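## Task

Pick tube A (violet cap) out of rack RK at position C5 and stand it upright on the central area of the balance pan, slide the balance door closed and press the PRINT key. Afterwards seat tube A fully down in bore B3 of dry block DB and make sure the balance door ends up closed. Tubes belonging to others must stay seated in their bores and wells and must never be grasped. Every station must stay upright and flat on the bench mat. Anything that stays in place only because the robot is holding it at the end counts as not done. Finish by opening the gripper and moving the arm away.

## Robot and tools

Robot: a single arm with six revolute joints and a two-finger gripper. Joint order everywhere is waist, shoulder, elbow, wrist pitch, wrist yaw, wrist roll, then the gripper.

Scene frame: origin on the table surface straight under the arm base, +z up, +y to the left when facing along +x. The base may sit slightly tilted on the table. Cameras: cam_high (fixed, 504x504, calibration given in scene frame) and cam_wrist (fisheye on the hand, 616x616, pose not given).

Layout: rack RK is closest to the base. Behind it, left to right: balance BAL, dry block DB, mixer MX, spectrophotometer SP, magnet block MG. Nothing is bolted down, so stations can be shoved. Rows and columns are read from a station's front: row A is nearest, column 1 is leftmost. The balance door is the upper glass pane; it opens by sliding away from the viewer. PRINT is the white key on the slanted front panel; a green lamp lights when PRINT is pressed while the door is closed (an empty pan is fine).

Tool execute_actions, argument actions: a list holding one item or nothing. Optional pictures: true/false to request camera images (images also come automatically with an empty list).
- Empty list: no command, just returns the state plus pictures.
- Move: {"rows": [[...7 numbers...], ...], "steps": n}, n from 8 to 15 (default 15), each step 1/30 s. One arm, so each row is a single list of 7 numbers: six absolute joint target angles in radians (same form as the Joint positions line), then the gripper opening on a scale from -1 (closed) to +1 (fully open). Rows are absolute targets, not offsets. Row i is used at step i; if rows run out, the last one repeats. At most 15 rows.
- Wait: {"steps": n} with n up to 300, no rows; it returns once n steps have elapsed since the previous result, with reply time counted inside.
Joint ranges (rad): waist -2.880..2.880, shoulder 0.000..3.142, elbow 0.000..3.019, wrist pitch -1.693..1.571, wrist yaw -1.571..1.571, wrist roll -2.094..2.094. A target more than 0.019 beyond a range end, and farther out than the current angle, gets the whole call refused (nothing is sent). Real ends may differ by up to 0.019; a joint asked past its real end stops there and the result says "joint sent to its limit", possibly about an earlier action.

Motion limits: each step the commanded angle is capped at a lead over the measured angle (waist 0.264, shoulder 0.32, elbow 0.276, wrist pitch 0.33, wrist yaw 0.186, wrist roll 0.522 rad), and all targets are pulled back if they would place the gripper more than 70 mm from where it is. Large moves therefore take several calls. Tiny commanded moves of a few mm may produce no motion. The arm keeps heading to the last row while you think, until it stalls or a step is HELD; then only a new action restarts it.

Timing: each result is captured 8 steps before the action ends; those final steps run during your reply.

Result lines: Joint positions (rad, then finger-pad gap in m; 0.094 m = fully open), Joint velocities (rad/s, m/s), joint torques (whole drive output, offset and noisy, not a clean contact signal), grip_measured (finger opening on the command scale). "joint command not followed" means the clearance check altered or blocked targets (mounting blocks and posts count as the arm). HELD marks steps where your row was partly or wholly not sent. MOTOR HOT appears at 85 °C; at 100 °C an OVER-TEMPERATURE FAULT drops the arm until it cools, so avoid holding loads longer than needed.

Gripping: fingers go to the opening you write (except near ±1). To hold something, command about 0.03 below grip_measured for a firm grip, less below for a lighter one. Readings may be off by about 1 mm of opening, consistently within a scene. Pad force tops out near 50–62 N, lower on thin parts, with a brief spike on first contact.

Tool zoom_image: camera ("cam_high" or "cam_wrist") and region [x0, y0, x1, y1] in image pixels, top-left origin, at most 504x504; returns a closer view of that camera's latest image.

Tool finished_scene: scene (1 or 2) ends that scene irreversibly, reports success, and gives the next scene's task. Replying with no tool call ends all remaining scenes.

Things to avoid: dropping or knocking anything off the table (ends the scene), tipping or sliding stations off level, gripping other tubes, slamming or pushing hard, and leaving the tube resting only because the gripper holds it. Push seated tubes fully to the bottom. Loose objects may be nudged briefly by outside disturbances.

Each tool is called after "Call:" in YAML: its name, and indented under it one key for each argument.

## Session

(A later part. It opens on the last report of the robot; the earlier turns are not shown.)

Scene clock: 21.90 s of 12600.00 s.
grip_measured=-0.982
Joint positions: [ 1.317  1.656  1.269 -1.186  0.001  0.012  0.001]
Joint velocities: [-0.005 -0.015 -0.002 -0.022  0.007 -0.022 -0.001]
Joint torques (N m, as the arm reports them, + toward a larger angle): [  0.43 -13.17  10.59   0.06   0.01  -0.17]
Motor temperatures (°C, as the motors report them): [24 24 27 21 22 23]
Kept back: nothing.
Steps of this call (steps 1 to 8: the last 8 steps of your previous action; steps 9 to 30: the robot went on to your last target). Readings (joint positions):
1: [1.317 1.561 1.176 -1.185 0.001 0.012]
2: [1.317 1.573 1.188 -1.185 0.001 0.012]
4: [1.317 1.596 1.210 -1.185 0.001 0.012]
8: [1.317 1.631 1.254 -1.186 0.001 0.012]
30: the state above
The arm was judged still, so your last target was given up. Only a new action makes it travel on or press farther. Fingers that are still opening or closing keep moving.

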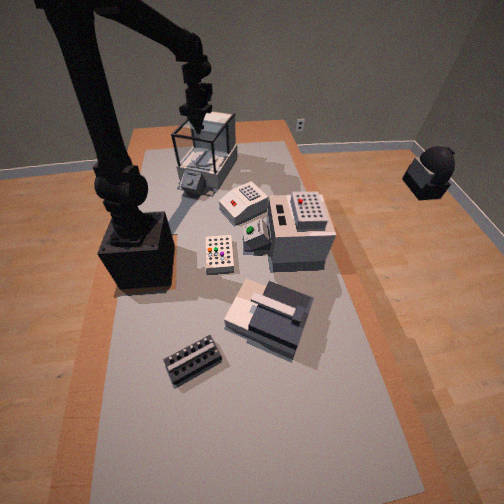

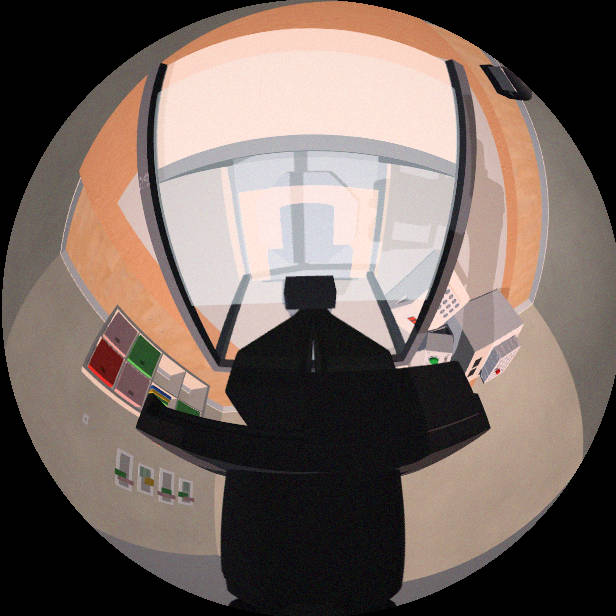

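Call:
execute_actions:
  actions:
    - {"rows":[[1.32,1.67,1.33,-1.19,0,0,-1],[1.32,1.68,1.344,-1.19,0,0,-1],[1.32,1.69,1.358,-1.19,0,0,-1],[1.32,1.70,1.372,-1.2,0,0,-1],[1.32,1.71,1.386,-1.2,0,0,-1],[1.32,1.72,1.399,-1.2,0,0,-1],[1.32,1.73,1.412,-1.21,0,0,-1],[1.32,1.74,1.425,-1.21,0,0,-1],[1.32,1.75,1.438,-1.21,0,0,-1],[1.32,1.76,1.451,-1.22,0,0,-1],[1.32,1.77,1.464,-1.22,0,0,-1],[1.32,1.78,1.477,-1.22,0,0,-1],[1.32,1.79,1.49,-1.23,0,0,-1],[1.32,1.80,1.503,-1.23,0,0,-1],[1.32,1.81,1.516,-1.23,0,0,-1]]}

Call:
execute_actions:
  actions:
    - {"steps":30}
  pictures: true

Call:
zoom_image:
  camera: "cam_high"
  region: [150, 80, 260, 190]

Scene clock: 22.83 s of 12600.00 s.
grip_measured=-0.982
Joint positions: [ 1.317  1.7    1.33  -1.203  0.001  0.012  0.001]
Joint velocities: [ 0.005  0.337  0.466 -0.095 -0.022  0.022 -0.001]
Joint torques (N m, as the arm reports them, + toward a larger angle): [  0.35 -13.25  11.05  -0.17   0.03  -0.17]
Motor temperatures (°C, as the motors report them): [24 24 27 21 22 23]
Steps of this call (steps 1 to 21: nothing new was sent; steps 22 to 28: the first 7 steps of this action). Readings (joint positions):
22: [1.317 1.657 1.270 -1.186 0.001 0.012]
23: [1.317 1.659 1.272 -1.188 0.001 0.012]
25: [1.317 1.670 1.288 -1.195 0.001 0.012]
28: the state above

Scene clock: 23.83 s of 12600.00 s.
grip_measured=-0.982
Joint positions: [ 1.317  1.799  1.458 -1.239  0.001  0.011  0.001]
Joint velocities: [ 0.005 -0.015  0.002 -0.022  0.022  0.022  0.   ]
Joint torques (N m, as the arm reports them, + toward a larger angle): [  0.34 -14.68  11.55   0.14   0.01  -0.17]
Motor temperatures (°C, as the motors report them): [24 24 27 21 22 23]
Kept back: nothing.
Steps of this call (steps 1 to 8: the last 8 steps of your previous action; steps 9 to 30: the robot went on to your last target). Readings (joint positions):
1: [1.317 1.711 1.346 -1.206 0.001 0.012]
2: [1.317 1.722 1.362 -1.207 0.001 0.012]
4: [1.317 1.743 1.391 -1.213 0.001 0.012]
8: [1.317 1.782 1.441 -1.225 0.001 0.012]
30: the state above
The arm was judged still, so your last target was given up. Only a new action makes it travel on or press farther. Fingers that are still opening or closing keep moving.

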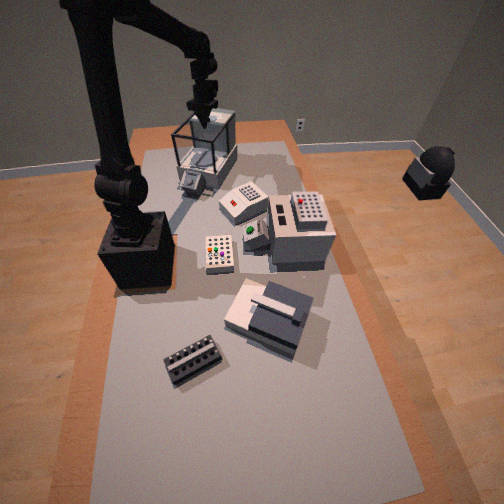

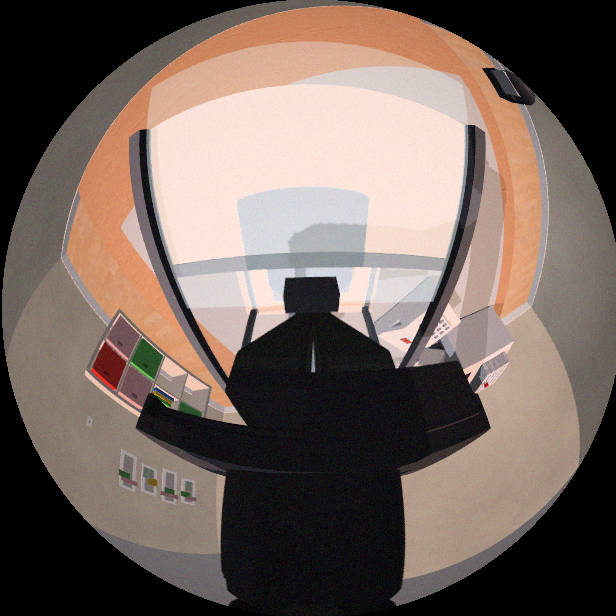

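Region (150, 80, 260, 190) of cam_high's 504x504 image, scaled by 4.582, with more detail than that image has.

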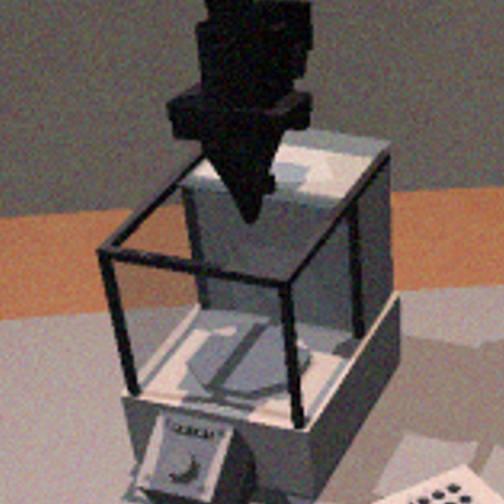

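Call:
execute_actions:
  actions:
    - {"rows":[[1.32,1.77,1.5,-1.23,0,0,-1],[1.32,1.73,1.48,-1.23,0,0,-1],[1.32,1.68,1.45,-1.23,0,0,-1],[1.32,1.62,1.4,-1.23,0,0,-1],[1.32,1.56,1.35,-1.23,0,0,-1],[1.32,1.5,1.3,-1.23,0,0,-1],[1.32,1.44,1.24,-1.2,0,0,-1],[1.32,1.38,1.18,-1.2,0,0,-1],[1.3,1.32,1.1,-1.15,0,0,-1],[1.23,1.26,1.03,-1.1,0,0,-1],[1.15,1.2,0.96,-1.1,0,0,-1],[1.05,1.15,0.9,-1.05,0,0,-1],[0.95,1.12,0.85,-1.0,0,0,-1],[0.85,1.1,0.8,-1.0,0,0,-1],[0.75,1.1,0.75,-0.95,0,0,-1]]}

Call:
execute_actions:
  actions:
    - {"rows":[[0.68,1.1,0.72,-0.92,0,0,-0.55],[0.6,1.1,0.69,-0.89,0,0,-0.55],[0.52,1.1,0.66,-0.86,0,0,-0.55],[0.44,1.11,0.63,-0.82,0,0,-0.55],[0.36,1.12,0.6,-0.78,0,0,-0.55],[0.29,1.13,0.56,-0.74,0,0,-0.55],[0.22,1.14,0.52,-0.70,0,0,-0.55],[0.16,1.15,0.48,-0.66,0,0,-0.55],[0.12,1.16,0.45,-0.62,0,0,-0.55],[0.09,1.17,0.42,-0.58,0,0,-0.55],[0.075,1.175,0.39,-0.55,0,0,-0.55],[0.07,1.18,0.37,-0.52,0,0,-0.55],[0.07,1.185,0.35,-0.49,0,0,-0.55],[0.07,1.19,0.335,-0.46,0,0,-0.55],[0.07,1.19,0.325,-0.44,0,0,-0.55]]}

Call:
execute_actions:
  actions:
    - {"steps":40}
  pictures: true

Call:
zoom_image:
  camera: "cam_high"
  region: [180, 200, 270, 290]

Scene clock: 25.37 s of 12600.00 s.
grip_measured=-0.982
Joint positions: [ 1.317  1.651  1.337 -1.223  0.001  0.011  0.001]
Joint velocities: [-0.015 -1.548 -1.219  0.242 -0.081 -0.022 -0.   ]
Joint torques (N m, as the arm reports them, + toward a larger angle): [  0.32 -18.86   7.84  -0.04   0.02  -0.13]
Motor temperatures (°C, as the motors report them): [24 24 27 21 22 23]
Steps of this call (steps 1 to 39: nothing new was sent; steps 40 to 46: the first 7 steps of this action). Readings (joint positions):
40: [1.317 1.798 1.458 -1.239 0.001 0.011]
41: [1.317 1.795 1.458 -1.239 0.001 0.011]
43: [1.317 1.770 1.440 -1.232 0.001 0.011]
46: the state above

Scene clock: 25.87 s of 12600.00 s.
grip_measured=-0.553
Joint positions: [ 0.73   1.091  0.643 -0.846 -0.001  0.011  0.021]
Joint velocities: [-1.802  0.317 -1.101  1.184 -0.037 -0.095 -0.001]
Joint torques (N m, as the arm reports them, + toward a larger angle): [ 0.49 -4.63  7.45  0.16  0.1  -0.1 ]
Motor temperatures (°C, as the motors report them): [24 24 27 21 22 23]
Steps of this call (steps 1 to 8: the last 8 steps of your previous action; steps 9 to 15: the first 7 steps of this action). Readings (joint positions):
9: [1.091 1.116 0.882 -1.048 -0.004 0.011]
10: [1.032 1.091 0.840 -1.019 -0.003 0.011]
12: [0.913 1.073 0.760 -0.957 -0.002 0.011]
15: the state above

Scene clock: 27.20 s of 12600.00 s.
grip_measured=-0.552
Joint positions: [ 0.055  1.196  0.305 -0.455  0.003  0.011  0.021]
Joint velocities: [-0.015 -0.005 -0.002 -0.002  0.022  0.022  0.001]
Joint torques (N m, as the arm reports them, + toward a larger angle): [ 1.32 -4.15  7.09  0.93 -0.02 -0.16]
Motor temperatures (°C, as the motors report them): [24 24 27 21 22 23]
Kept back: nothing.
Steps of this call (steps 1 to 8: the last 8 steps of your previous action; steps 9 to 30: the robot went on to your last target; steps 31 to 40: nothing new was sent). Readings (joint positions):
1: [0.668 1.103 0.603 -0.806 -0.001 0.011]
2: [0.604 1.116 0.563 -0.765 -0.000 0.011]
4: [0.468 1.144 0.483 -0.678 -0.000 0.011]
8: [0.142 1.189 0.348 -0.517 0.004 0.011]
40: the state above
The arm was judged still, so your last target was given up. Only a new action makes it travel on or press farther. Fingers that are still opening or closing keep moving.

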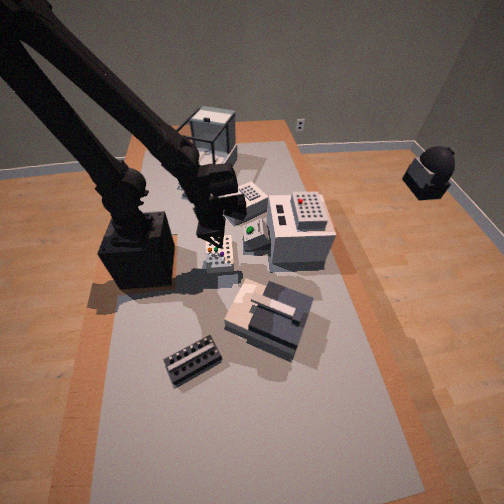

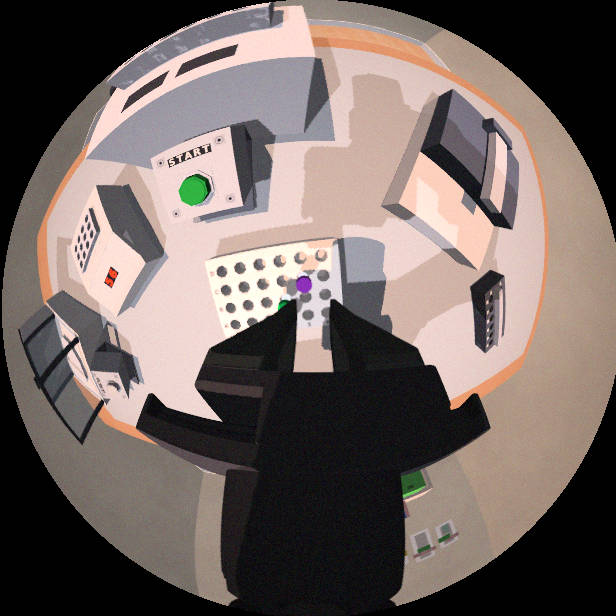

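Region (180, 200, 270, 290) of cam_high's 504x504 image, scaled by 5.600, with more detail than that image has.

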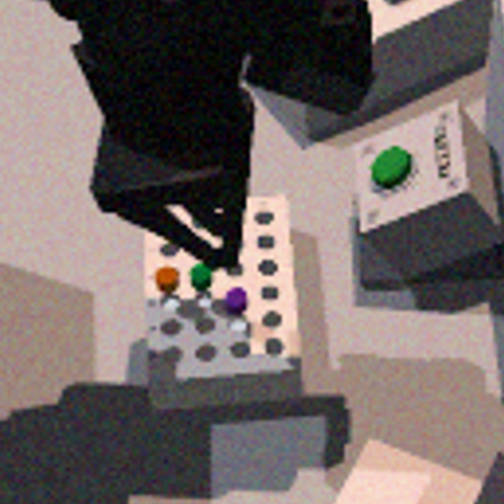

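Call:
execute_actions:
  actions:
    - {"rows":[[0.092,1.21,0.32,-0.42,0,0,-0.55],[0.092,1.23,0.315,-0.4,0,0,-0.55],[0.092,1.25,0.31,-0.38,0,0,-0.55],[0.092,1.27,0.305,-0.36,0,0,-0.55],[0.092,1.29,0.3,-0.34,0,0,-0.55],[0.092,1.31,0.295,-0.31,0,0,-0.55],[0.092,1.33,0.29,-0.285,0,0,-0.55]]}

Call:
execute_actions:
  actions:
    - {"steps":25}
  pictures: true

Call:
zoom_image:
  camera: "cam_high"
  region: [180, 200, 270, 290]

Scene clock: 27.93 s of 12600.00 s.
grip_measured=-0.552
Joint positions: [ 0.078  1.282  0.3   -0.344  0.002  0.011  0.021]
Joint velocities: [-0.005  0.679 -0.085  0.74  -0.022 -0.081  0.   ]
Joint torques (N m, as the arm reports them, + toward a larger angle): [ 1.55 -3.89  4.73  0.68 -0.02 -0.16]
Motor temperatures (°C, as the motors report them): [24 24 27 21 22 23]
Steps of this call (steps 1 to 15: nothing new was sent; steps 16 to 22: the first 7 steps of this action). Readings (joint positions):
16: [0.057 1.197 0.305 -0.452 0.003 0.011]
17: [0.062 1.200 0.305 -0.443 0.003 0.011]
19: [0.073 1.221 0.305 -0.409 0.002 0.011]
22: the state above

Scene clock: 28.77 s of 12600.00 s.
grip_measured=-0.552
Joint positions: [ 0.078  1.337  0.284 -0.3    0.002  0.011  0.021]
Joint velocities: [-0.005 -0.005  0.007  0.002 -0.037  0.022 -0.   ]
Joint torques (N m, as the arm reports them, + toward a larger angle): [ 1.17 -4.91  4.97  0.91  0.   -0.16]
Motor temperatures (°C, as the motors report them): [24 24 27 21 22 23]
Kept back: nothing.
Steps of this call (steps 1 to 8: the last 8 steps of your previous action; steps 9 to 25: the robot went on to your last target). Readings (joint positions):
1: [0.078 1.304 0.298 -0.324 0.002 0.011]
2: [0.078 1.321 0.295 -0.313 0.002 0.011]
4: [0.078 1.336 0.289 -0.306 0.002 0.011]
8: [0.078 1.337 0.284 -0.303 0.002 0.011]
25: the state above

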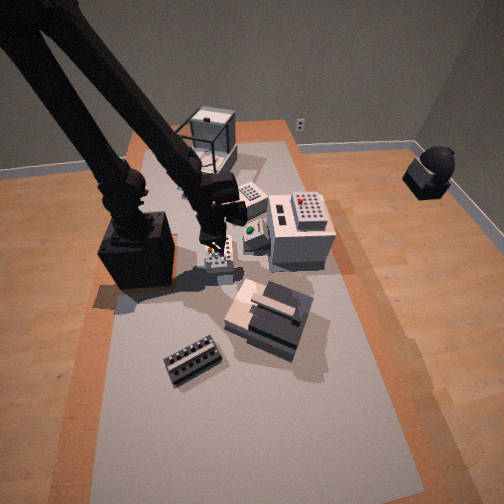

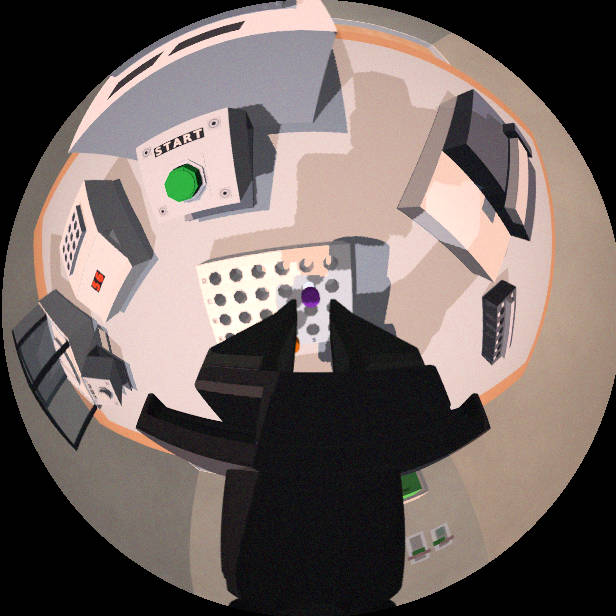

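Region (180, 200, 270, 290) of cam_high's 504x504 image, scaled by 5.600, with more detail than that image has.

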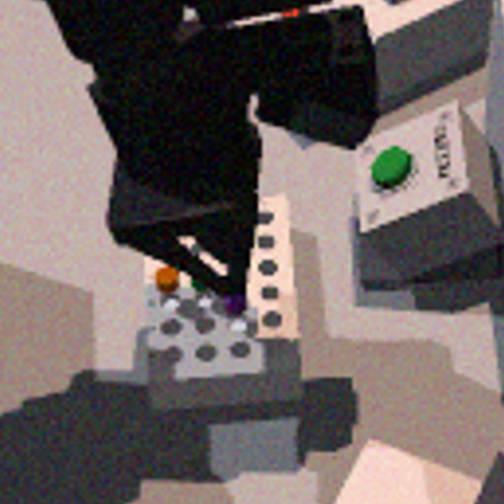

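Call:
execute_actions:
  actions:
    - {"rows":[[0.095,1.35,0.29,-0.26,0,0,-0.55],[0.095,1.37,0.29,-0.24,0,0,-0.55],[0.095,1.39,0.29,-0.21,0,0,-0.55],[0.095,1.41,0.29,-0.19,0,0,-0.55],[0.095,1.43,0.29,-0.165,0,0,-0.55]]}

Call:
execute_actions:
  actions:
    - {"steps":25}
  pictures: true

Call:
zoom_image:
  camera: "cam_high"
  region: [180, 200, 270, 290]

Call:
zoom_image:
  camera: "cam_wrist"
  region: [230, 230, 390, 390]

Scene clock: 29.53 s of 12600.00 s.
grip_measured=-0.552
Joint positions: [ 0.078  1.414  0.284 -0.192  0.002  0.011  0.021]
Joint velocities: [-0.015  0.415 -0.012  0.256 -0.022 -0.081  0.   ]
Joint torques (N m, as the arm reports them, + toward a larger angle): [ 1.36 -5.62  4.45  0.77  0.01 -0.16]
Motor temperatures (°C, as the motors report them): [24 24 27 21 22 23]
Steps of this call (steps 1 to 15: the robot went on to your last target; step 16: nothing new was sent; steps 17 to 23: the first 7 steps of this action). Readings (joint positions):
17: [0.078 1.337 0.284 -0.296 0.002 0.011]
18: [0.078 1.341 0.284 -0.285 0.002 0.011]
20: [0.078 1.362 0.284 -0.246 0.002 0.011]
23: the state above

Scene clock: 30.37 s of 12600.00 s.
grip_measured=-0.552
Joint positions: [ 0.078  1.435  0.284 -0.181  0.002  0.011  0.021]
Joint velocities: [-0.015 -0.015 -0.017 -0.027 -0.022 -0.037 -0.001]
Joint torques (N m, as the arm reports them, + toward a larger angle): [ 1.32 -5.33  4.36  0.96  0.01 -0.16]
Motor temperatures (°C, as the motors report them): [24 24 27 21 22 23]
Kept back: nothing.
Steps of this call (steps 1 to 8: the last 8 steps of your previous action; steps 9 to 25: the robot went on to your last target). Readings (joint positions):
1: [0.078 1.425 0.284 -0.187 0.002 0.011]
2: [0.078 1.432 0.284 -0.186 0.002 0.011]
4: [0.078 1.435 0.284 -0.184 0.002 0.011]
8: [0.078 1.435 0.284 -0.181 0.002 0.011]
25: the state above

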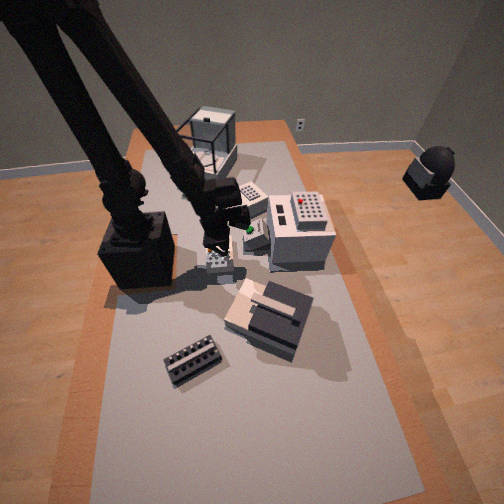

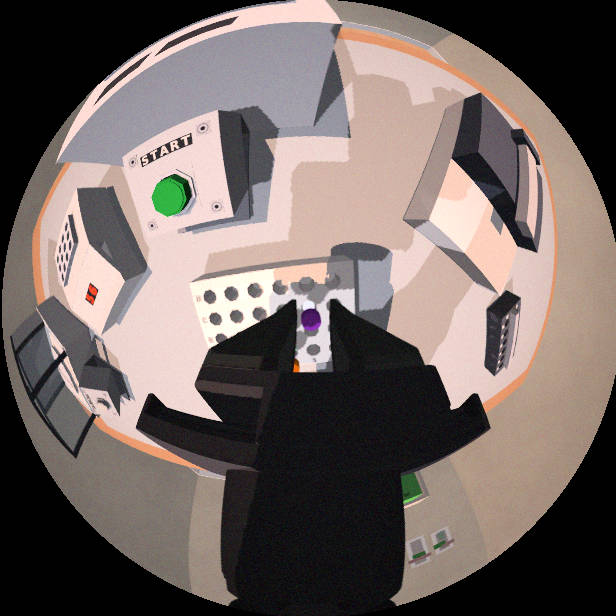

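Region (180, 200, 270, 290) of cam_high's 504x504 image, scaled by 5.600, with more detail than that image has.

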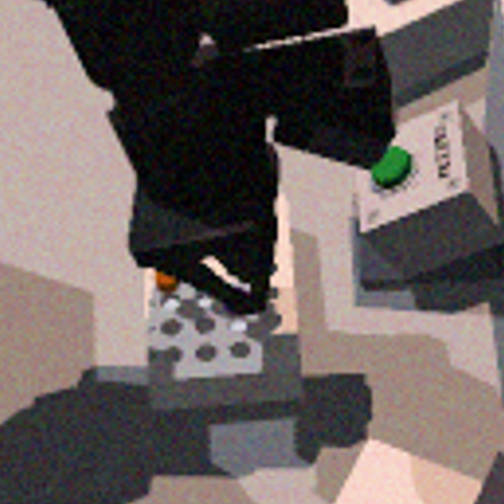

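Region (230, 230, 390, 390) of cam_wrist's 616x616 image, scaled by 3.150, with more detail than that image has.

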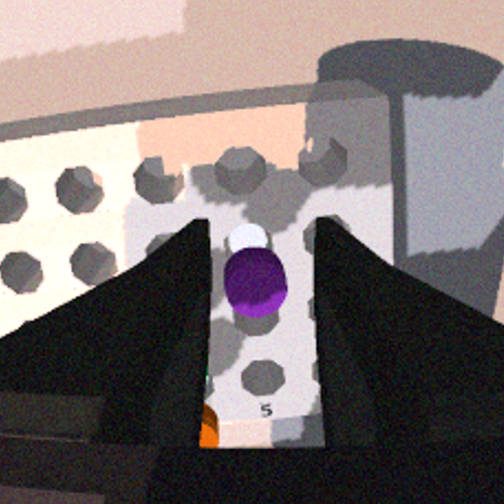

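Call:
execute_actions:
  actions:
    - {"rows":[[0.095,1.43,0.275,-0.15,0,0,-0.55],[0.095,1.43,0.262,-0.13,0,0,-0.55],[0.095,1.44,0.258,-0.12,0,0,-0.55],[0.095,1.46,0.258,-0.105,0,0,-0.55]]}

Call:
execute_actions:
  actions:
    - {"steps":25}
  pictures: true

Call:
zoom_image:
  camera: "cam_high"
  region: [180, 200, 270, 290]

Call:
zoom_image:
  camera: "cam_wrist"
  region: [230, 230, 390, 390]

Scene clock: 31.00 s of 12600.00 s.
grip_measured=-0.552
Joint positions: [ 0.078  1.45   0.257 -0.126  0.002  0.011  0.021]
Joint velocities: [-0.005  0.122 -0.037  0.002 -0.007 -0.022 -0.   ]
Joint torques (N m, as the arm reports them, + toward a larger angle): [ 1.37 -4.9   3.87  0.96  0.01 -0.16]
Motor temperatures (°C, as the motors report them): [24 24 27 21 22 23]
Steps of this call (steps 1 to 12: the robot went on to your last target; steps 13 to 19: the first 7 steps of this action). Readings (joint positions):
13: [0.078 1.435 0.282 -0.177 0.002 0.011]
14: [0.078 1.435 0.279 -0.168 0.002 0.011]
16: [0.078 1.436 0.267 -0.143 0.002 0.011]
19: the state above

Scene clock: 31.83 s of 12600.00 s.
grip_measured=-0.552
Joint positions: [ 0.078  1.457  0.255 -0.12   0.002  0.011  0.021]
Joint velocities: [-0.005 -0.005 -0.012  0.012  0.007 -0.022 -0.001]
Joint torques (N m, as the arm reports them, + toward a larger angle): [ 1.36 -4.67  3.73  0.97  0.02 -0.16]
Motor temperatures (°C, as the motors report them): [24 24 26 21 22 23]
Kept back: nothing.
Steps of this call (steps 1 to 8: the last 8 steps of your previous action; steps 9 to 15: the robot went on to your last target; steps 16 to 25: nothing new was sent). Readings (joint positions):
1: [0.078 1.453 0.256 -0.124 0.002 0.011]
2: [0.078 1.456 0.255 -0.124 0.002 0.011]
4: [0.078 1.457 0.255 -0.123 0.002 0.011]
8: [0.078 1.457 0.255 -0.121 0.002 0.011]
25: the state above
The arm was judged still, so your last target was given up. Only a new action makes it travel on or press farther. Fingers that are still opening or closing keep moving.

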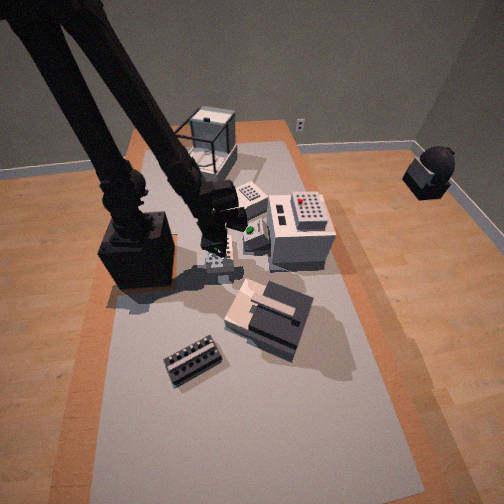

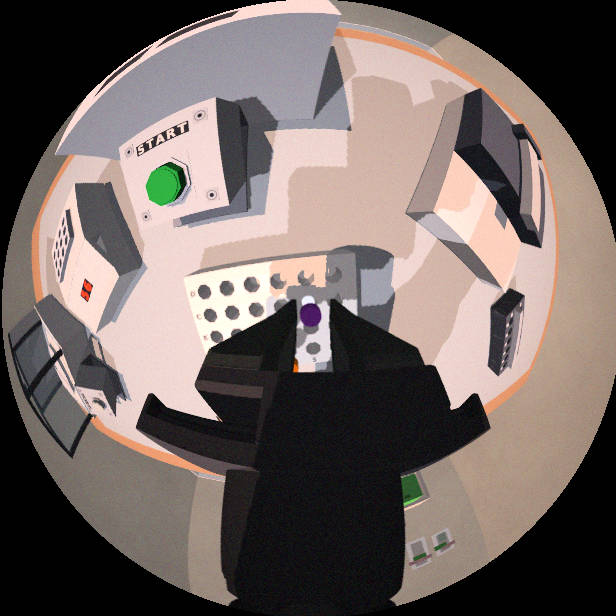

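Region (180, 200, 270, 290) of cam_high's 504x504 image, scaled by 5.600, with more detail than that image has.

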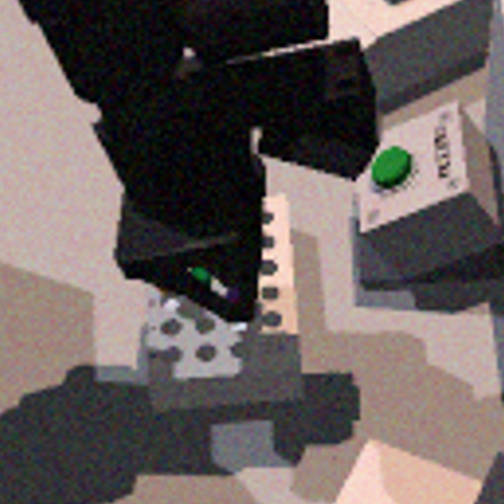

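Region (230, 230, 390, 390) of cam_wrist's 616x616 image, scaled by 3.150, with more detail than that image has.

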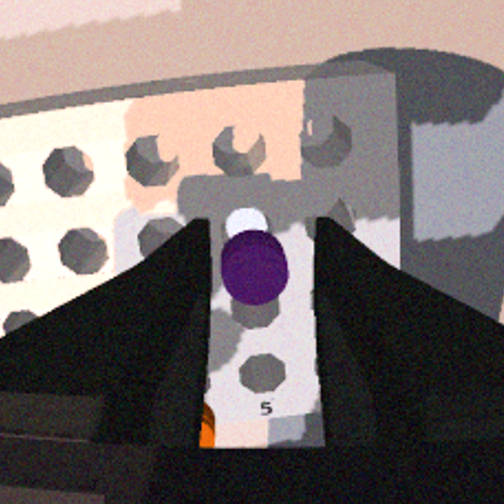

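Try closing.

Call:
execute_actions:
  actions:
    - {"rows":[[0.095,1.47,0.25,-0.09,0,0,-0.55],[0.095,1.47,0.25,-0.09,0,0,-0.55],[0.095,1.47,0.25,-0.09,0,0,-0.55],[0.095,1.47,0.25,-0.09,0,0,-0.6],[0.095,1.47,0.25,-0.09,0,0,-0.65],[0.095,1.47,0.25,-0.09,0,0,-0.69],[0.095,1.47,0.25,-0.09,0,0,-0.72],[0.095,1.47,0.25,-0.09,0,0,-0.75],[0.095,1.47,0.25,-0.09,0,0,-0.78]]}

Call:
execute_actions:
  actions:
    - {"steps":20}
  pictures: true

Call:
zoom_image:
  camera: "cam_wrist"
  region: [230, 230, 390, 390]

Scene clock: 32.43 s of 12600.00 s.
grip_measured=-0.702
Joint positions: [ 0.078  1.464  0.25  -0.106  0.002  0.011  0.014]
Joint velocities: [-0.005  0.015 -0.017 -0.002 -0.066 -0.007 -0.03 ]
Joint torques (N m, as the arm reports them, + toward a larger angle): [ 1.29 -4.18  3.44  1.03 -0.01 -0.16]
Motor temperatures (°C, as the motors report them): [24 24 26 21 22 23]
Steps of this call (steps 1 to 11: nothing new was sent; steps 12 to 18: the first 7 steps of this action). Readings (joint positions):
12: [0.078 1.457 0.254 -0.117 0.002 0.011]
13: [0.078 1.458 0.253 -0.112 0.002 0.011]
15: [0.078 1.461 0.252 -0.107 0.002 0.011]
18: the state above

Scene clock: 33.10 s of 12600.00 s.
grip_measured=-0.764
Joint positions: [ 0.079  1.464  0.25  -0.106  0.001  0.011  0.011]
Joint velocities: [-0.005 -0.005 -0.017  0.017  0.037 -0.007  0.003]
Joint torques (N m, as the arm reports them, + toward a larger angle): [ 1.29 -4.42  3.42  0.98  0.03 -0.16]
Motor temperatures (°C, as the motors report them): [24 24 26 21 22 23]
Kept back: nothing.
Steps of this call (steps 1 to 8: the last 8 steps of your previous action; steps 9 to 15: the robot went on to your last target; steps 16 to 20: nothing new was sent). Readings (joint positions):
1: [0.079 1.464 0.250 -0.106 0.001 0.011]
2: [0.079 1.464 0.250 -0.106 0.001 0.011]
4: [0.079 1.464 0.250 -0.106 0.001 0.011]
8: [0.079 1.464 0.250 -0.106 0.001 0.011]
20: the state above
The arm was judged still, so your last target was given up. Only a new action makes it travel on or press farther. Fingers that are still opening or closing keep moving.

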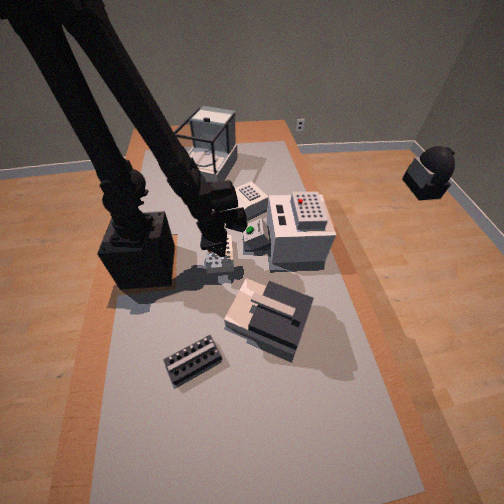

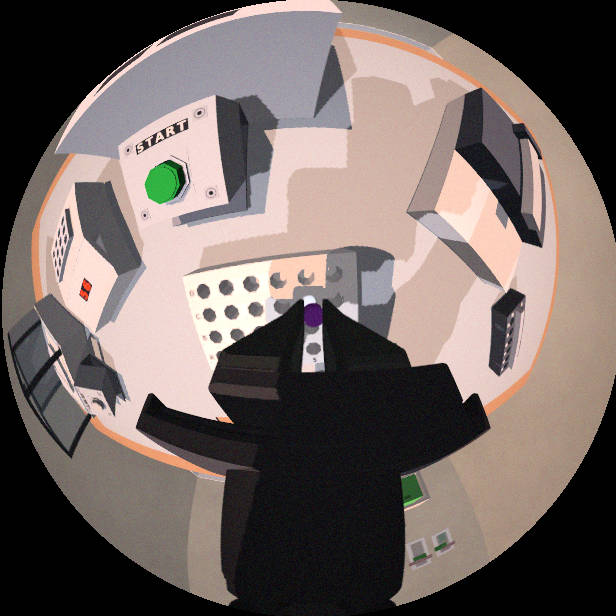

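Region (230, 230, 390, 390) of cam_wrist's 616x616 image, scaled by 3.150, with more detail than that image has.

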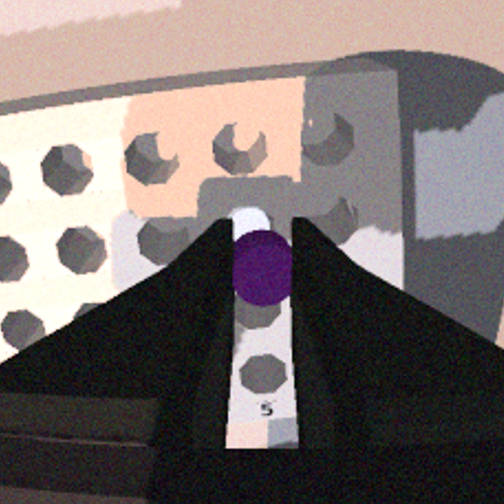

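Call:
execute_actions:
  actions:
    - {"rows":[[0.085,1.45,0.29,-0.11,0,0,-0.8],[0.085,1.435,0.297,-0.125,0,0,-0.8],[0.085,1.42,0.302,-0.145,0,0,-0.8],[0.085,1.40,0.308,-0.17,0,0,-0.8],[0.085,1.38,0.314,-0.195,0,0,-0.8],[0.085,1.36,0.32,-0.22,0,0,-0.8],[0.085,1.34,0.325,-0.245,0,0,-0.8],[0.085,1.32,0.33,-0.27,0,0,-0.8],[0.085,1.30,0.334,-0.295,0,0,-0.8],[0.085,1.28,0.338,-0.32,0,0,-0.8],[0.085,1.26,0.342,-0.345,0,0,-0.8],[0.085,1.24,0.346,-0.37,0,0,-0.8],[0.085,1.22,0.35,-0.39,0,0,-0.8],[0.085,1.20,0.354,-0.41,0,0,-0.8],[0.085,1.18,0.358,-0.435,0,0,-0.8]]}

Call:
execute_actions:
  actions:
    - {"steps":25}
  pictures: true

Call:
zoom_image:
  camera: "cam_high"
  region: [180, 200, 270, 290]

Scene clock: 33.87 s of 12600.00 s.
grip_measured=-0.775
Joint positions: [ 0.079  1.399  0.278 -0.195  0.001  0.011  0.011]
Joint velocities: [-0.015 -0.659  0.139 -0.681  0.007 -0.051 -0.001]
Joint torques (N m, as the arm reports them, + toward a larger angle): [ 0.44 -6.24  6.84  0.44  0.03 -0.16]
Motor temperatures (°C, as the motors report them): [24 24 26 21 22 23]
Steps of this call (steps 1 to 16: nothing new was sent; steps 17 to 23: the first 7 steps of this action). Readings (joint positions):
17: [0.079 1.464 0.251 -0.106 0.001 0.011]
18: [0.079 1.462 0.253 -0.108 0.001 0.011]
20: [0.079 1.451 0.262 -0.132 0.001 0.011]
23: the state above

Scene clock: 34.70 s of 12600.00 s.
grip_measured=-0.775
Joint positions: [ 0.079  1.178  0.321 -0.427  0.001  0.011  0.011]
Joint velocities: [-0.005 -0.005  0.012  0.007 -0.066 -0.007 -0.   ]
Joint torques (N m, as the arm reports them, + toward a larger angle): [ 0.68 -3.54  8.66  0.22  0.03 -0.16]
Motor temperatures (°C, as the motors report them): [24 24 26 21 22 23]
Kept back: nothing.
Steps of this call (steps 1 to 8: the last 8 steps of your previous action; steps 9 to 25: the robot went on to your last target). Readings (joint positions):
1: [0.079 1.377 0.284 -0.219 0.001 0.011]
2: [0.079 1.353 0.289 -0.242 0.001 0.011]
4: [0.079 1.306 0.301 -0.289 0.001 0.011]
8: [0.079 1.221 0.318 -0.380 0.001 0.011]
25: the state above

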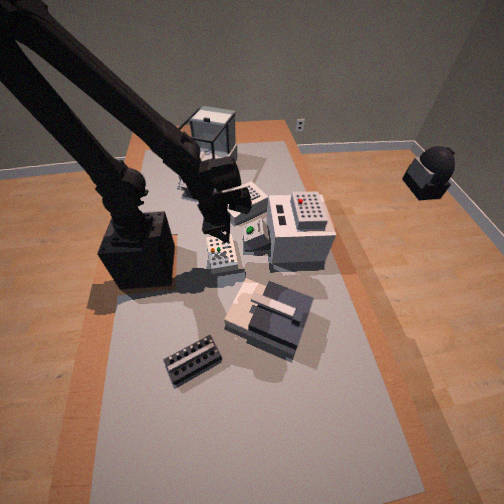

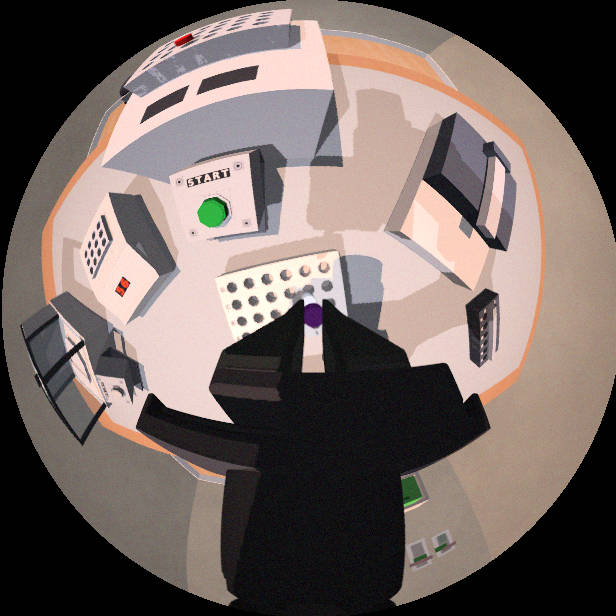

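Region (180, 200, 270, 290) of cam_high's 504x504 image, scaled by 5.600, with more detail than that image has.

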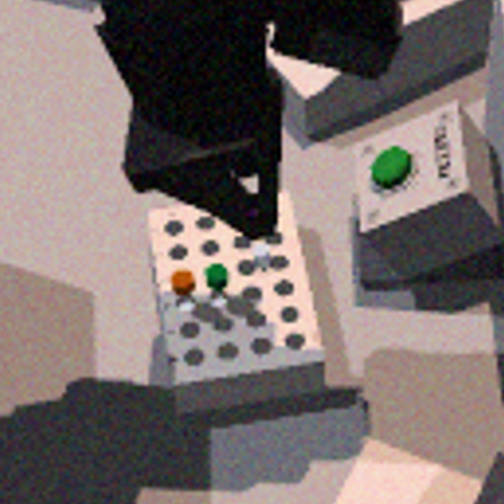

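Call:
execute_actions:
  actions:
    - {"rows":[[0.085,1.18,0.41,-0.5,0,0,-0.8],[0.085,1.18,0.46,-0.55,0,0,-0.8],[0.085,1.18,0.51,-0.6,0,0,-0.8],[0.1,1.18,0.56,-0.65,0,0,-0.8],[0.13,1.18,0.61,-0.7,0,0,-0.8],[0.17,1.18,0.66,-0.75,0,0,-0.8],[0.22,1.18,0.71,-0.8,0,0,-0.8],[0.27,1.18,0.76,-0.85,0,0,-0.8],[0.32,1.18,0.81,-0.9,0,0,-0.8],[0.37,1.18,0.86,-0.95,0,0,-0.8],[0.42,1.18,0.91,-1.0,0,0,-0.8],[0.47,1.18,0.96,-1.05,0,0,-0.8],[0.52,1.18,1.0,-1.09,0,0,-0.8],[0.57,1.19,1.03,-1.11,0,0,-0.8],[0.62,1.2,1.05,-1.12,0,0,-0.8]]}

Call:
execute_actions:
  actions:
    - {"rows":[[0.68,1.21,1.06,-1.12,0,0,-0.8],[0.74,1.22,1.07,-1.12,0,0,-0.8],[0.8,1.23,1.08,-1.12,0,0,-0.8],[0.86,1.24,1.1,-1.12,0,0,-0.8],[0.92,1.26,1.12,-1.12,0,0,-0.8],[0.98,1.28,1.14,-1.12,0,0,-0.8],[1.04,1.3,1.16,-1.12,0,0,-0.8],[1.1,1.32,1.18,-1.12,0,0,-0.8],[1.15,1.34,1.2,-1.12,0,0,-0.8],[1.2,1.36,1.22,-1.12,0,0,-0.8],[1.24,1.39,1.24,-1.11,0,0,-0.8],[1.27,1.42,1.26,-1.1,0,0,-0.8],[1.29,1.44,1.27,-1.09,0,0,-0.8],[1.31,1.46,1.28,-1.08,0,0,-0.8],[1.32,1.48,1.28,-1.065,0,0,-0.8]]}

Call:
execute_actions:
  actions:
    - {"steps":40}
  pictures: true

Call:
zoom_image:
  camera: "cam_high"
  region: [140, 60, 270, 190]

Scene clock: 36.77 s of 12600.00 s.
grip_measured=-0.775
Joint positions: [ 0.102  1.182  0.504 -0.664  0.002  0.011  0.011]
Joint velocities: [ 0.493 -0.015  1.121 -0.994 -0.022 -0.007 -0.   ]
Joint torques (N m, as the arm reports them, + toward a larger angle): [ 3.14 -4.75 10.3   0.47  0.   -0.1 ]
Motor temperatures (°C, as the motors report them): [24 24 26 21 22 23]
Steps of this call (steps 1 to 15: the robot went on to your last target; steps 16 to 55: nothing new was sent; steps 56 to 62: the first 7 steps of this action). Readings (joint positions):
56: [0.079 1.178 0.326 -0.440 0.001 0.011]
57: [0.079 1.178 0.340 -0.474 0.001 0.011]
59: [0.079 1.181 0.393 -0.560 0.001 0.011]
62: the state above

Scene clock: 37.27 s of 12600.00 s.
grip_measured=-0.775
Joint positions: [ 0.719  1.223  1.013 -1.069  0.002  0.011  0.011]
Joint velocities: [ 1.529  0.366  0.672 -0.237 -0.022 -0.051  0.   ]
Joint torques (N m, as the arm reports them, + toward a larger angle): [ 0.67 -6.47 10.93  0.15  0.02 -0.1 ]
Motor temperatures (°C, as the motors report them): [24 24 27 21 22 23]
Steps of this call (steps 1 to 8: the last 8 steps of your previous action; steps 9 to 15: the first 7 steps of this action). Readings (joint positions):
9: [0.423 1.183 0.843 -0.976 0.002 0.011]
10: [0.468 1.186 0.875 -1.000 0.002 0.011]
12: [0.564 1.195 0.935 -1.037 0.002 0.011]
15: the state above

Scene clock: 38.60 s of 12600.00 s.
grip_measured=-0.775
Joint positions: [ 1.331  1.499  1.228 -1.071 -0.002  0.011  0.011]
Joint velocities: [-0.015 -0.005  0.002 -0.007  0.051  0.007 -0.001]
Joint torques (N m, as the arm reports them, + toward a larger angle): [ -0.55 -13.54  11.69   0.46   0.12  -0.16]
Motor temperatures (°C, as the motors report them): [24 24 27 21 22 23]
Kept back: nothing.
Steps of this call (steps 1 to 8: the last 8 steps of your previous action; steps 9 to 40: the robot went on to your last target). Readings (joint positions):
1: [0.772 1.237 1.036 -1.076 0.002 0.011]
2: [0.824 1.254 1.059 -1.080 0.002 0.011]
4: [0.928 1.291 1.100 -1.086 0.002 0.011]
8: [1.126 1.381 1.167 -1.085 0.002 0.011]
40: the state above

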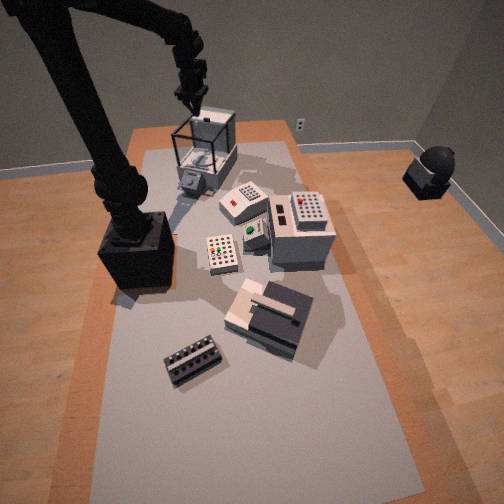

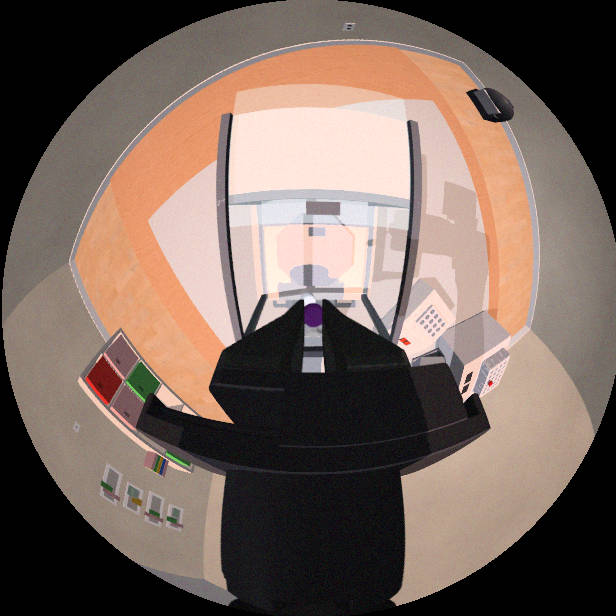

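Region (140, 60, 270, 190) of cam_high's 504x504 image, scaled by 3.877, with more detail than that image has.

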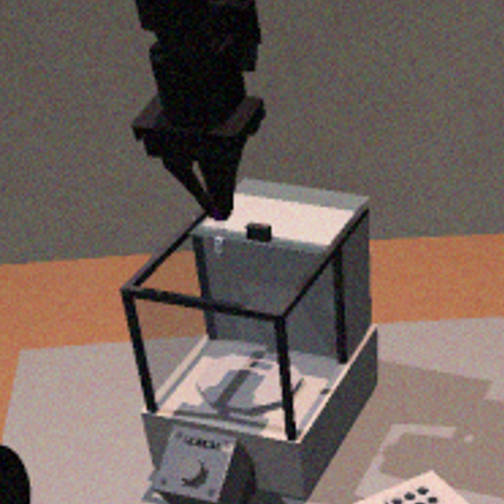

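Call:
execute_actions:
  actions:
    - {"rows":[[1.305,1.49,1.22,-1.05,0,0,-0.8],[1.305,1.495,1.205,-1.03,0,0,-0.8],[1.305,1.5,1.19,-1.01,0,0,-0.8],[1.305,1.505,1.178,-0.99,0,0,-0.8],[1.305,1.51,1.166,-0.97,0,0,-0.8],[1.305,1.515,1.154,-0.95,0,0,-0.8],[1.305,1.52,1.142,-0.93,0,0,-0.8],[1.305,1.525,1.13,-0.91,0,0,-0.8],[1.305,1.53,1.118,-0.89,0,0,-0.8],[1.305,1.535,1.106,-0.87,0,0,-0.8],[1.305,1.54,1.094,-0.85,0,0,-0.8],[1.305,1.546,1.082,-0.835,0,0,-0.8],[1.305,1.552,1.07,-0.82,0,0,-0.8],[1.305,1.558,1.06,-0.80,0,0,-0.8],[1.305,1.563,1.05,-0.787,0,0,-0.8]]}

Call:
execute_actions:
  actions:
    - {"steps":30}
  pictures: true

Call:
zoom_image:
  camera: "cam_high"
  region: [140, 60, 270, 190]

Scene clock: 39.47 s of 12600.00 s.
grip_measured=-0.775
Joint positions: [ 1.321  1.501  1.159 -0.981 -0.002  0.011  0.011]
Joint velocities: [-0.044  0.063 -0.398  0.53   0.007 -0.022 -0.001]
Joint torques (N m, as the arm reports them, + toward a larger angle): [ -0.66 -10.63   8.17   0.67   0.12  -0.17]
Motor temperatures (°C, as the motors report them): [24 24 27 21 22 23]
Steps of this call (steps 1 to 15: the robot went on to your last target; steps 16 to 19: nothing new was sent; steps 20 to 26: the first 7 steps of this action). Readings (joint positions):
20: [1.331 1.499 1.227 -1.069 -0.002 0.011]
21: [1.330 1.499 1.222 -1.062 -0.002 0.011]
23: [1.326 1.499 1.202 -1.033 -0.002 0.011]
26: the state above

Scene clock: 40.47 s of 12600.00 s.
grip_measured=-0.775
Joint positions: [ 1.319  1.572  1.035 -0.8   -0.002  0.011  0.011]
Joint velocities: [-0.005  0.015 -0.007 -0.017  0.007 -0.022  0.001]
Joint torques (N m, as the arm reports them, + toward a larger angle): [ -0.75 -12.68   7.97   0.75   0.12  -0.17]
Motor temperatures (°C, as the motors report them): [24 24 27 21 22 23]
Kept back: nothing.
Steps of this call (steps 1 to 8: the last 8 steps of your previous action; steps 9 to 30: the robot went on to your last target). Readings (joint positions):
1: [1.320 1.504 1.146 -0.962 -0.002 0.011]
2: [1.320 1.509 1.133 -0.943 -0.002 0.011]
4: [1.319 1.521 1.108 -0.903 -0.002 0.011]
8: [1.319 1.548 1.062 -0.832 -0.002 0.011]
30: the state above
The arm was judged still, so your last target was given up. Only a new action makes it travel on or press farther. Fingers that are still opening or closing keep moving.

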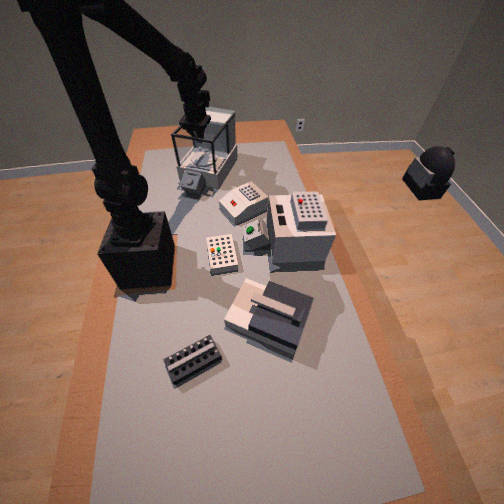

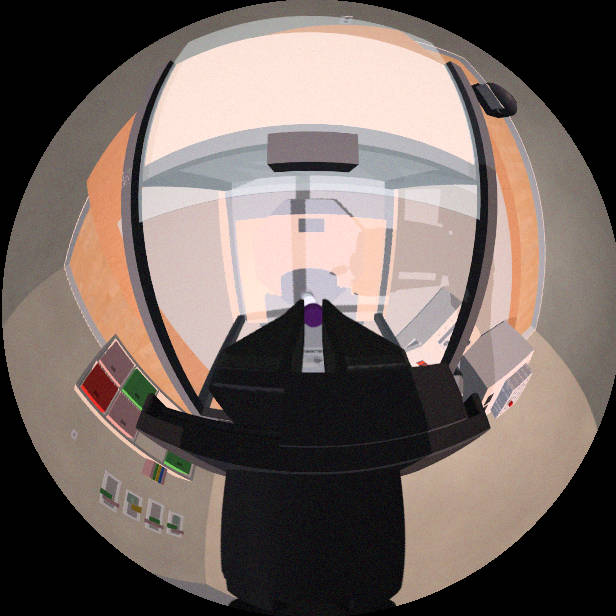

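Region (140, 60, 270, 190) of cam_high's 504x504 image, scaled by 3.877, with more detail than that image has.

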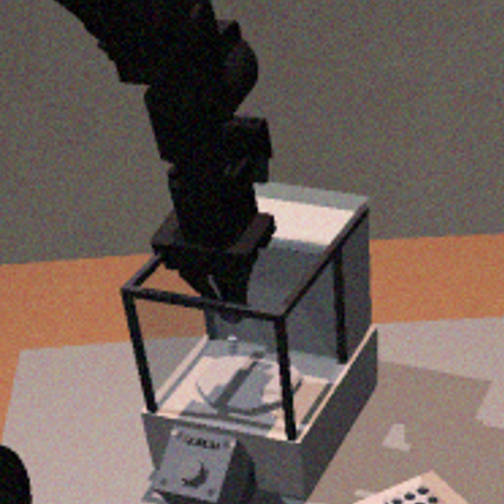

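Call:
execute_actions:
  actions:
    - {"rows":[[1.305,1.58,1.05,-0.775,0,0,-0.8],[1.305,1.59,1.05,-0.765,0,0,-0.8],[1.305,1.6,1.05,-0.75,0,0,-0.8],[1.305,1.61,1.05,-0.74,0,0,-0.8],[1.305,1.62,1.05,-0.725,0,0,-0.8],[1.305,1.63,1.05,-0.71,0,0,-0.8],[1.305,1.64,1.05,-0.70,0,0,-0.8]]}

Call:
execute_actions:
  actions:
    - {"steps":30}
  pictures: true

Call:
zoom_image:
  camera: "cam_high"
  region: [140, 60, 270, 190]

Scene clock: 41.37 s of 12600.00 s.
grip_measured=-0.775
Joint positions: [ 1.319  1.604  1.035 -0.737 -0.002  0.011  0.011]
Joint velocities: [ 0.005  0.327 -0.007  0.379  0.037 -0.007  0.001]
Joint torques (N m, as the arm reports them, + toward a larger angle): [ -0.78 -11.12   7.92   0.65   0.12  -0.17]
Motor temperatures (°C, as the motors report them): [24 24 27 21 22 23]
Steps of this call (steps 1 to 20: nothing new was sent; steps 21 to 27: the first 7 steps of this action). Readings (joint positions):
21: [1.319 1.572 1.035 -0.799 -0.002 0.011]
22: [1.319 1.573 1.035 -0.794 -0.002 0.011]
24: [1.319 1.579 1.035 -0.775 -0.002 0.011]
27: the state above

Scene clock: 42.37 s of 12600.00 s.
grip_measured=-0.775
Joint positions: [ 1.319  1.649  1.035 -0.714 -0.002  0.011  0.011]
Joint velocities: [-0.005  0.015 -0.007 -0.027 -0.066 -0.037 -0.   ]
Joint torques (N m, as the arm reports them, + toward a larger angle): [ -0.77 -13.63   7.59   0.75   0.12  -0.17]
Motor temperatures (°C, as the motors report them): [24 24 27 21 22 23]
Kept back: nothing.
Steps of this call (steps 1 to 8: the last 8 steps of your previous action; steps 9 to 30: the robot went on to your last target). Readings (joint positions):
1: [1.319 1.615 1.035 -0.726 -0.002 0.011]
2: [1.319 1.626 1.035 -0.720 -0.002 0.011]
4: [1.319 1.642 1.035 -0.717 -0.002 0.011]
8: [1.319 1.649 1.035 -0.716 -0.002 0.011]
30: the state above
The arm was judged still, so your last target was given up. Only a new action makes it travel on or press farther. Fingers that are still opening or closing keep moving.

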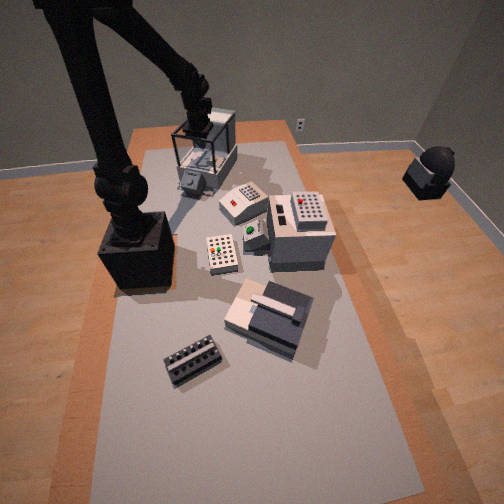

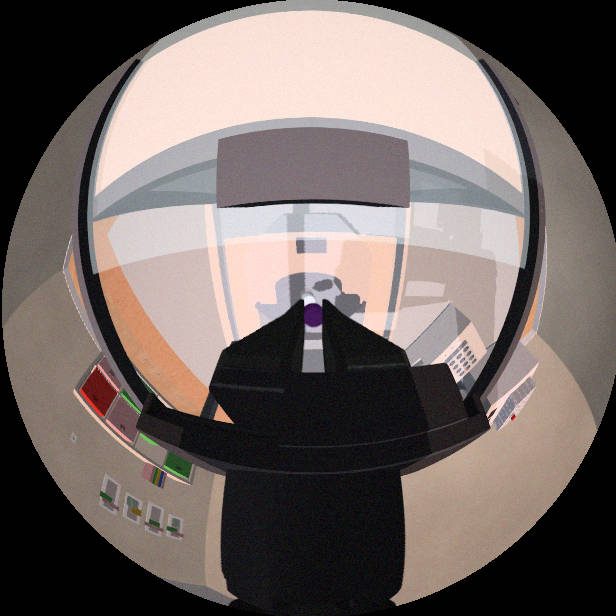

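Region (140, 60, 270, 190) of cam_high's 504x504 image, scaled by 3.877, with more detail than that image has.

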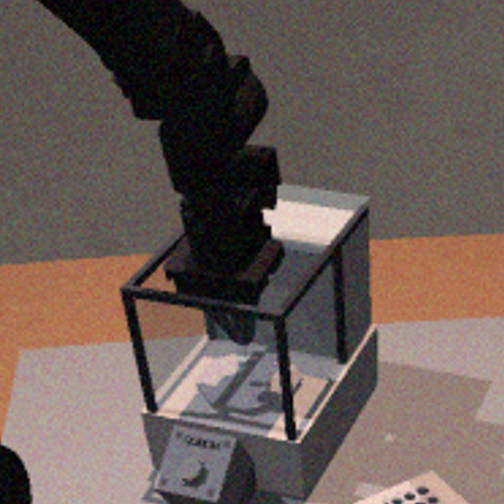

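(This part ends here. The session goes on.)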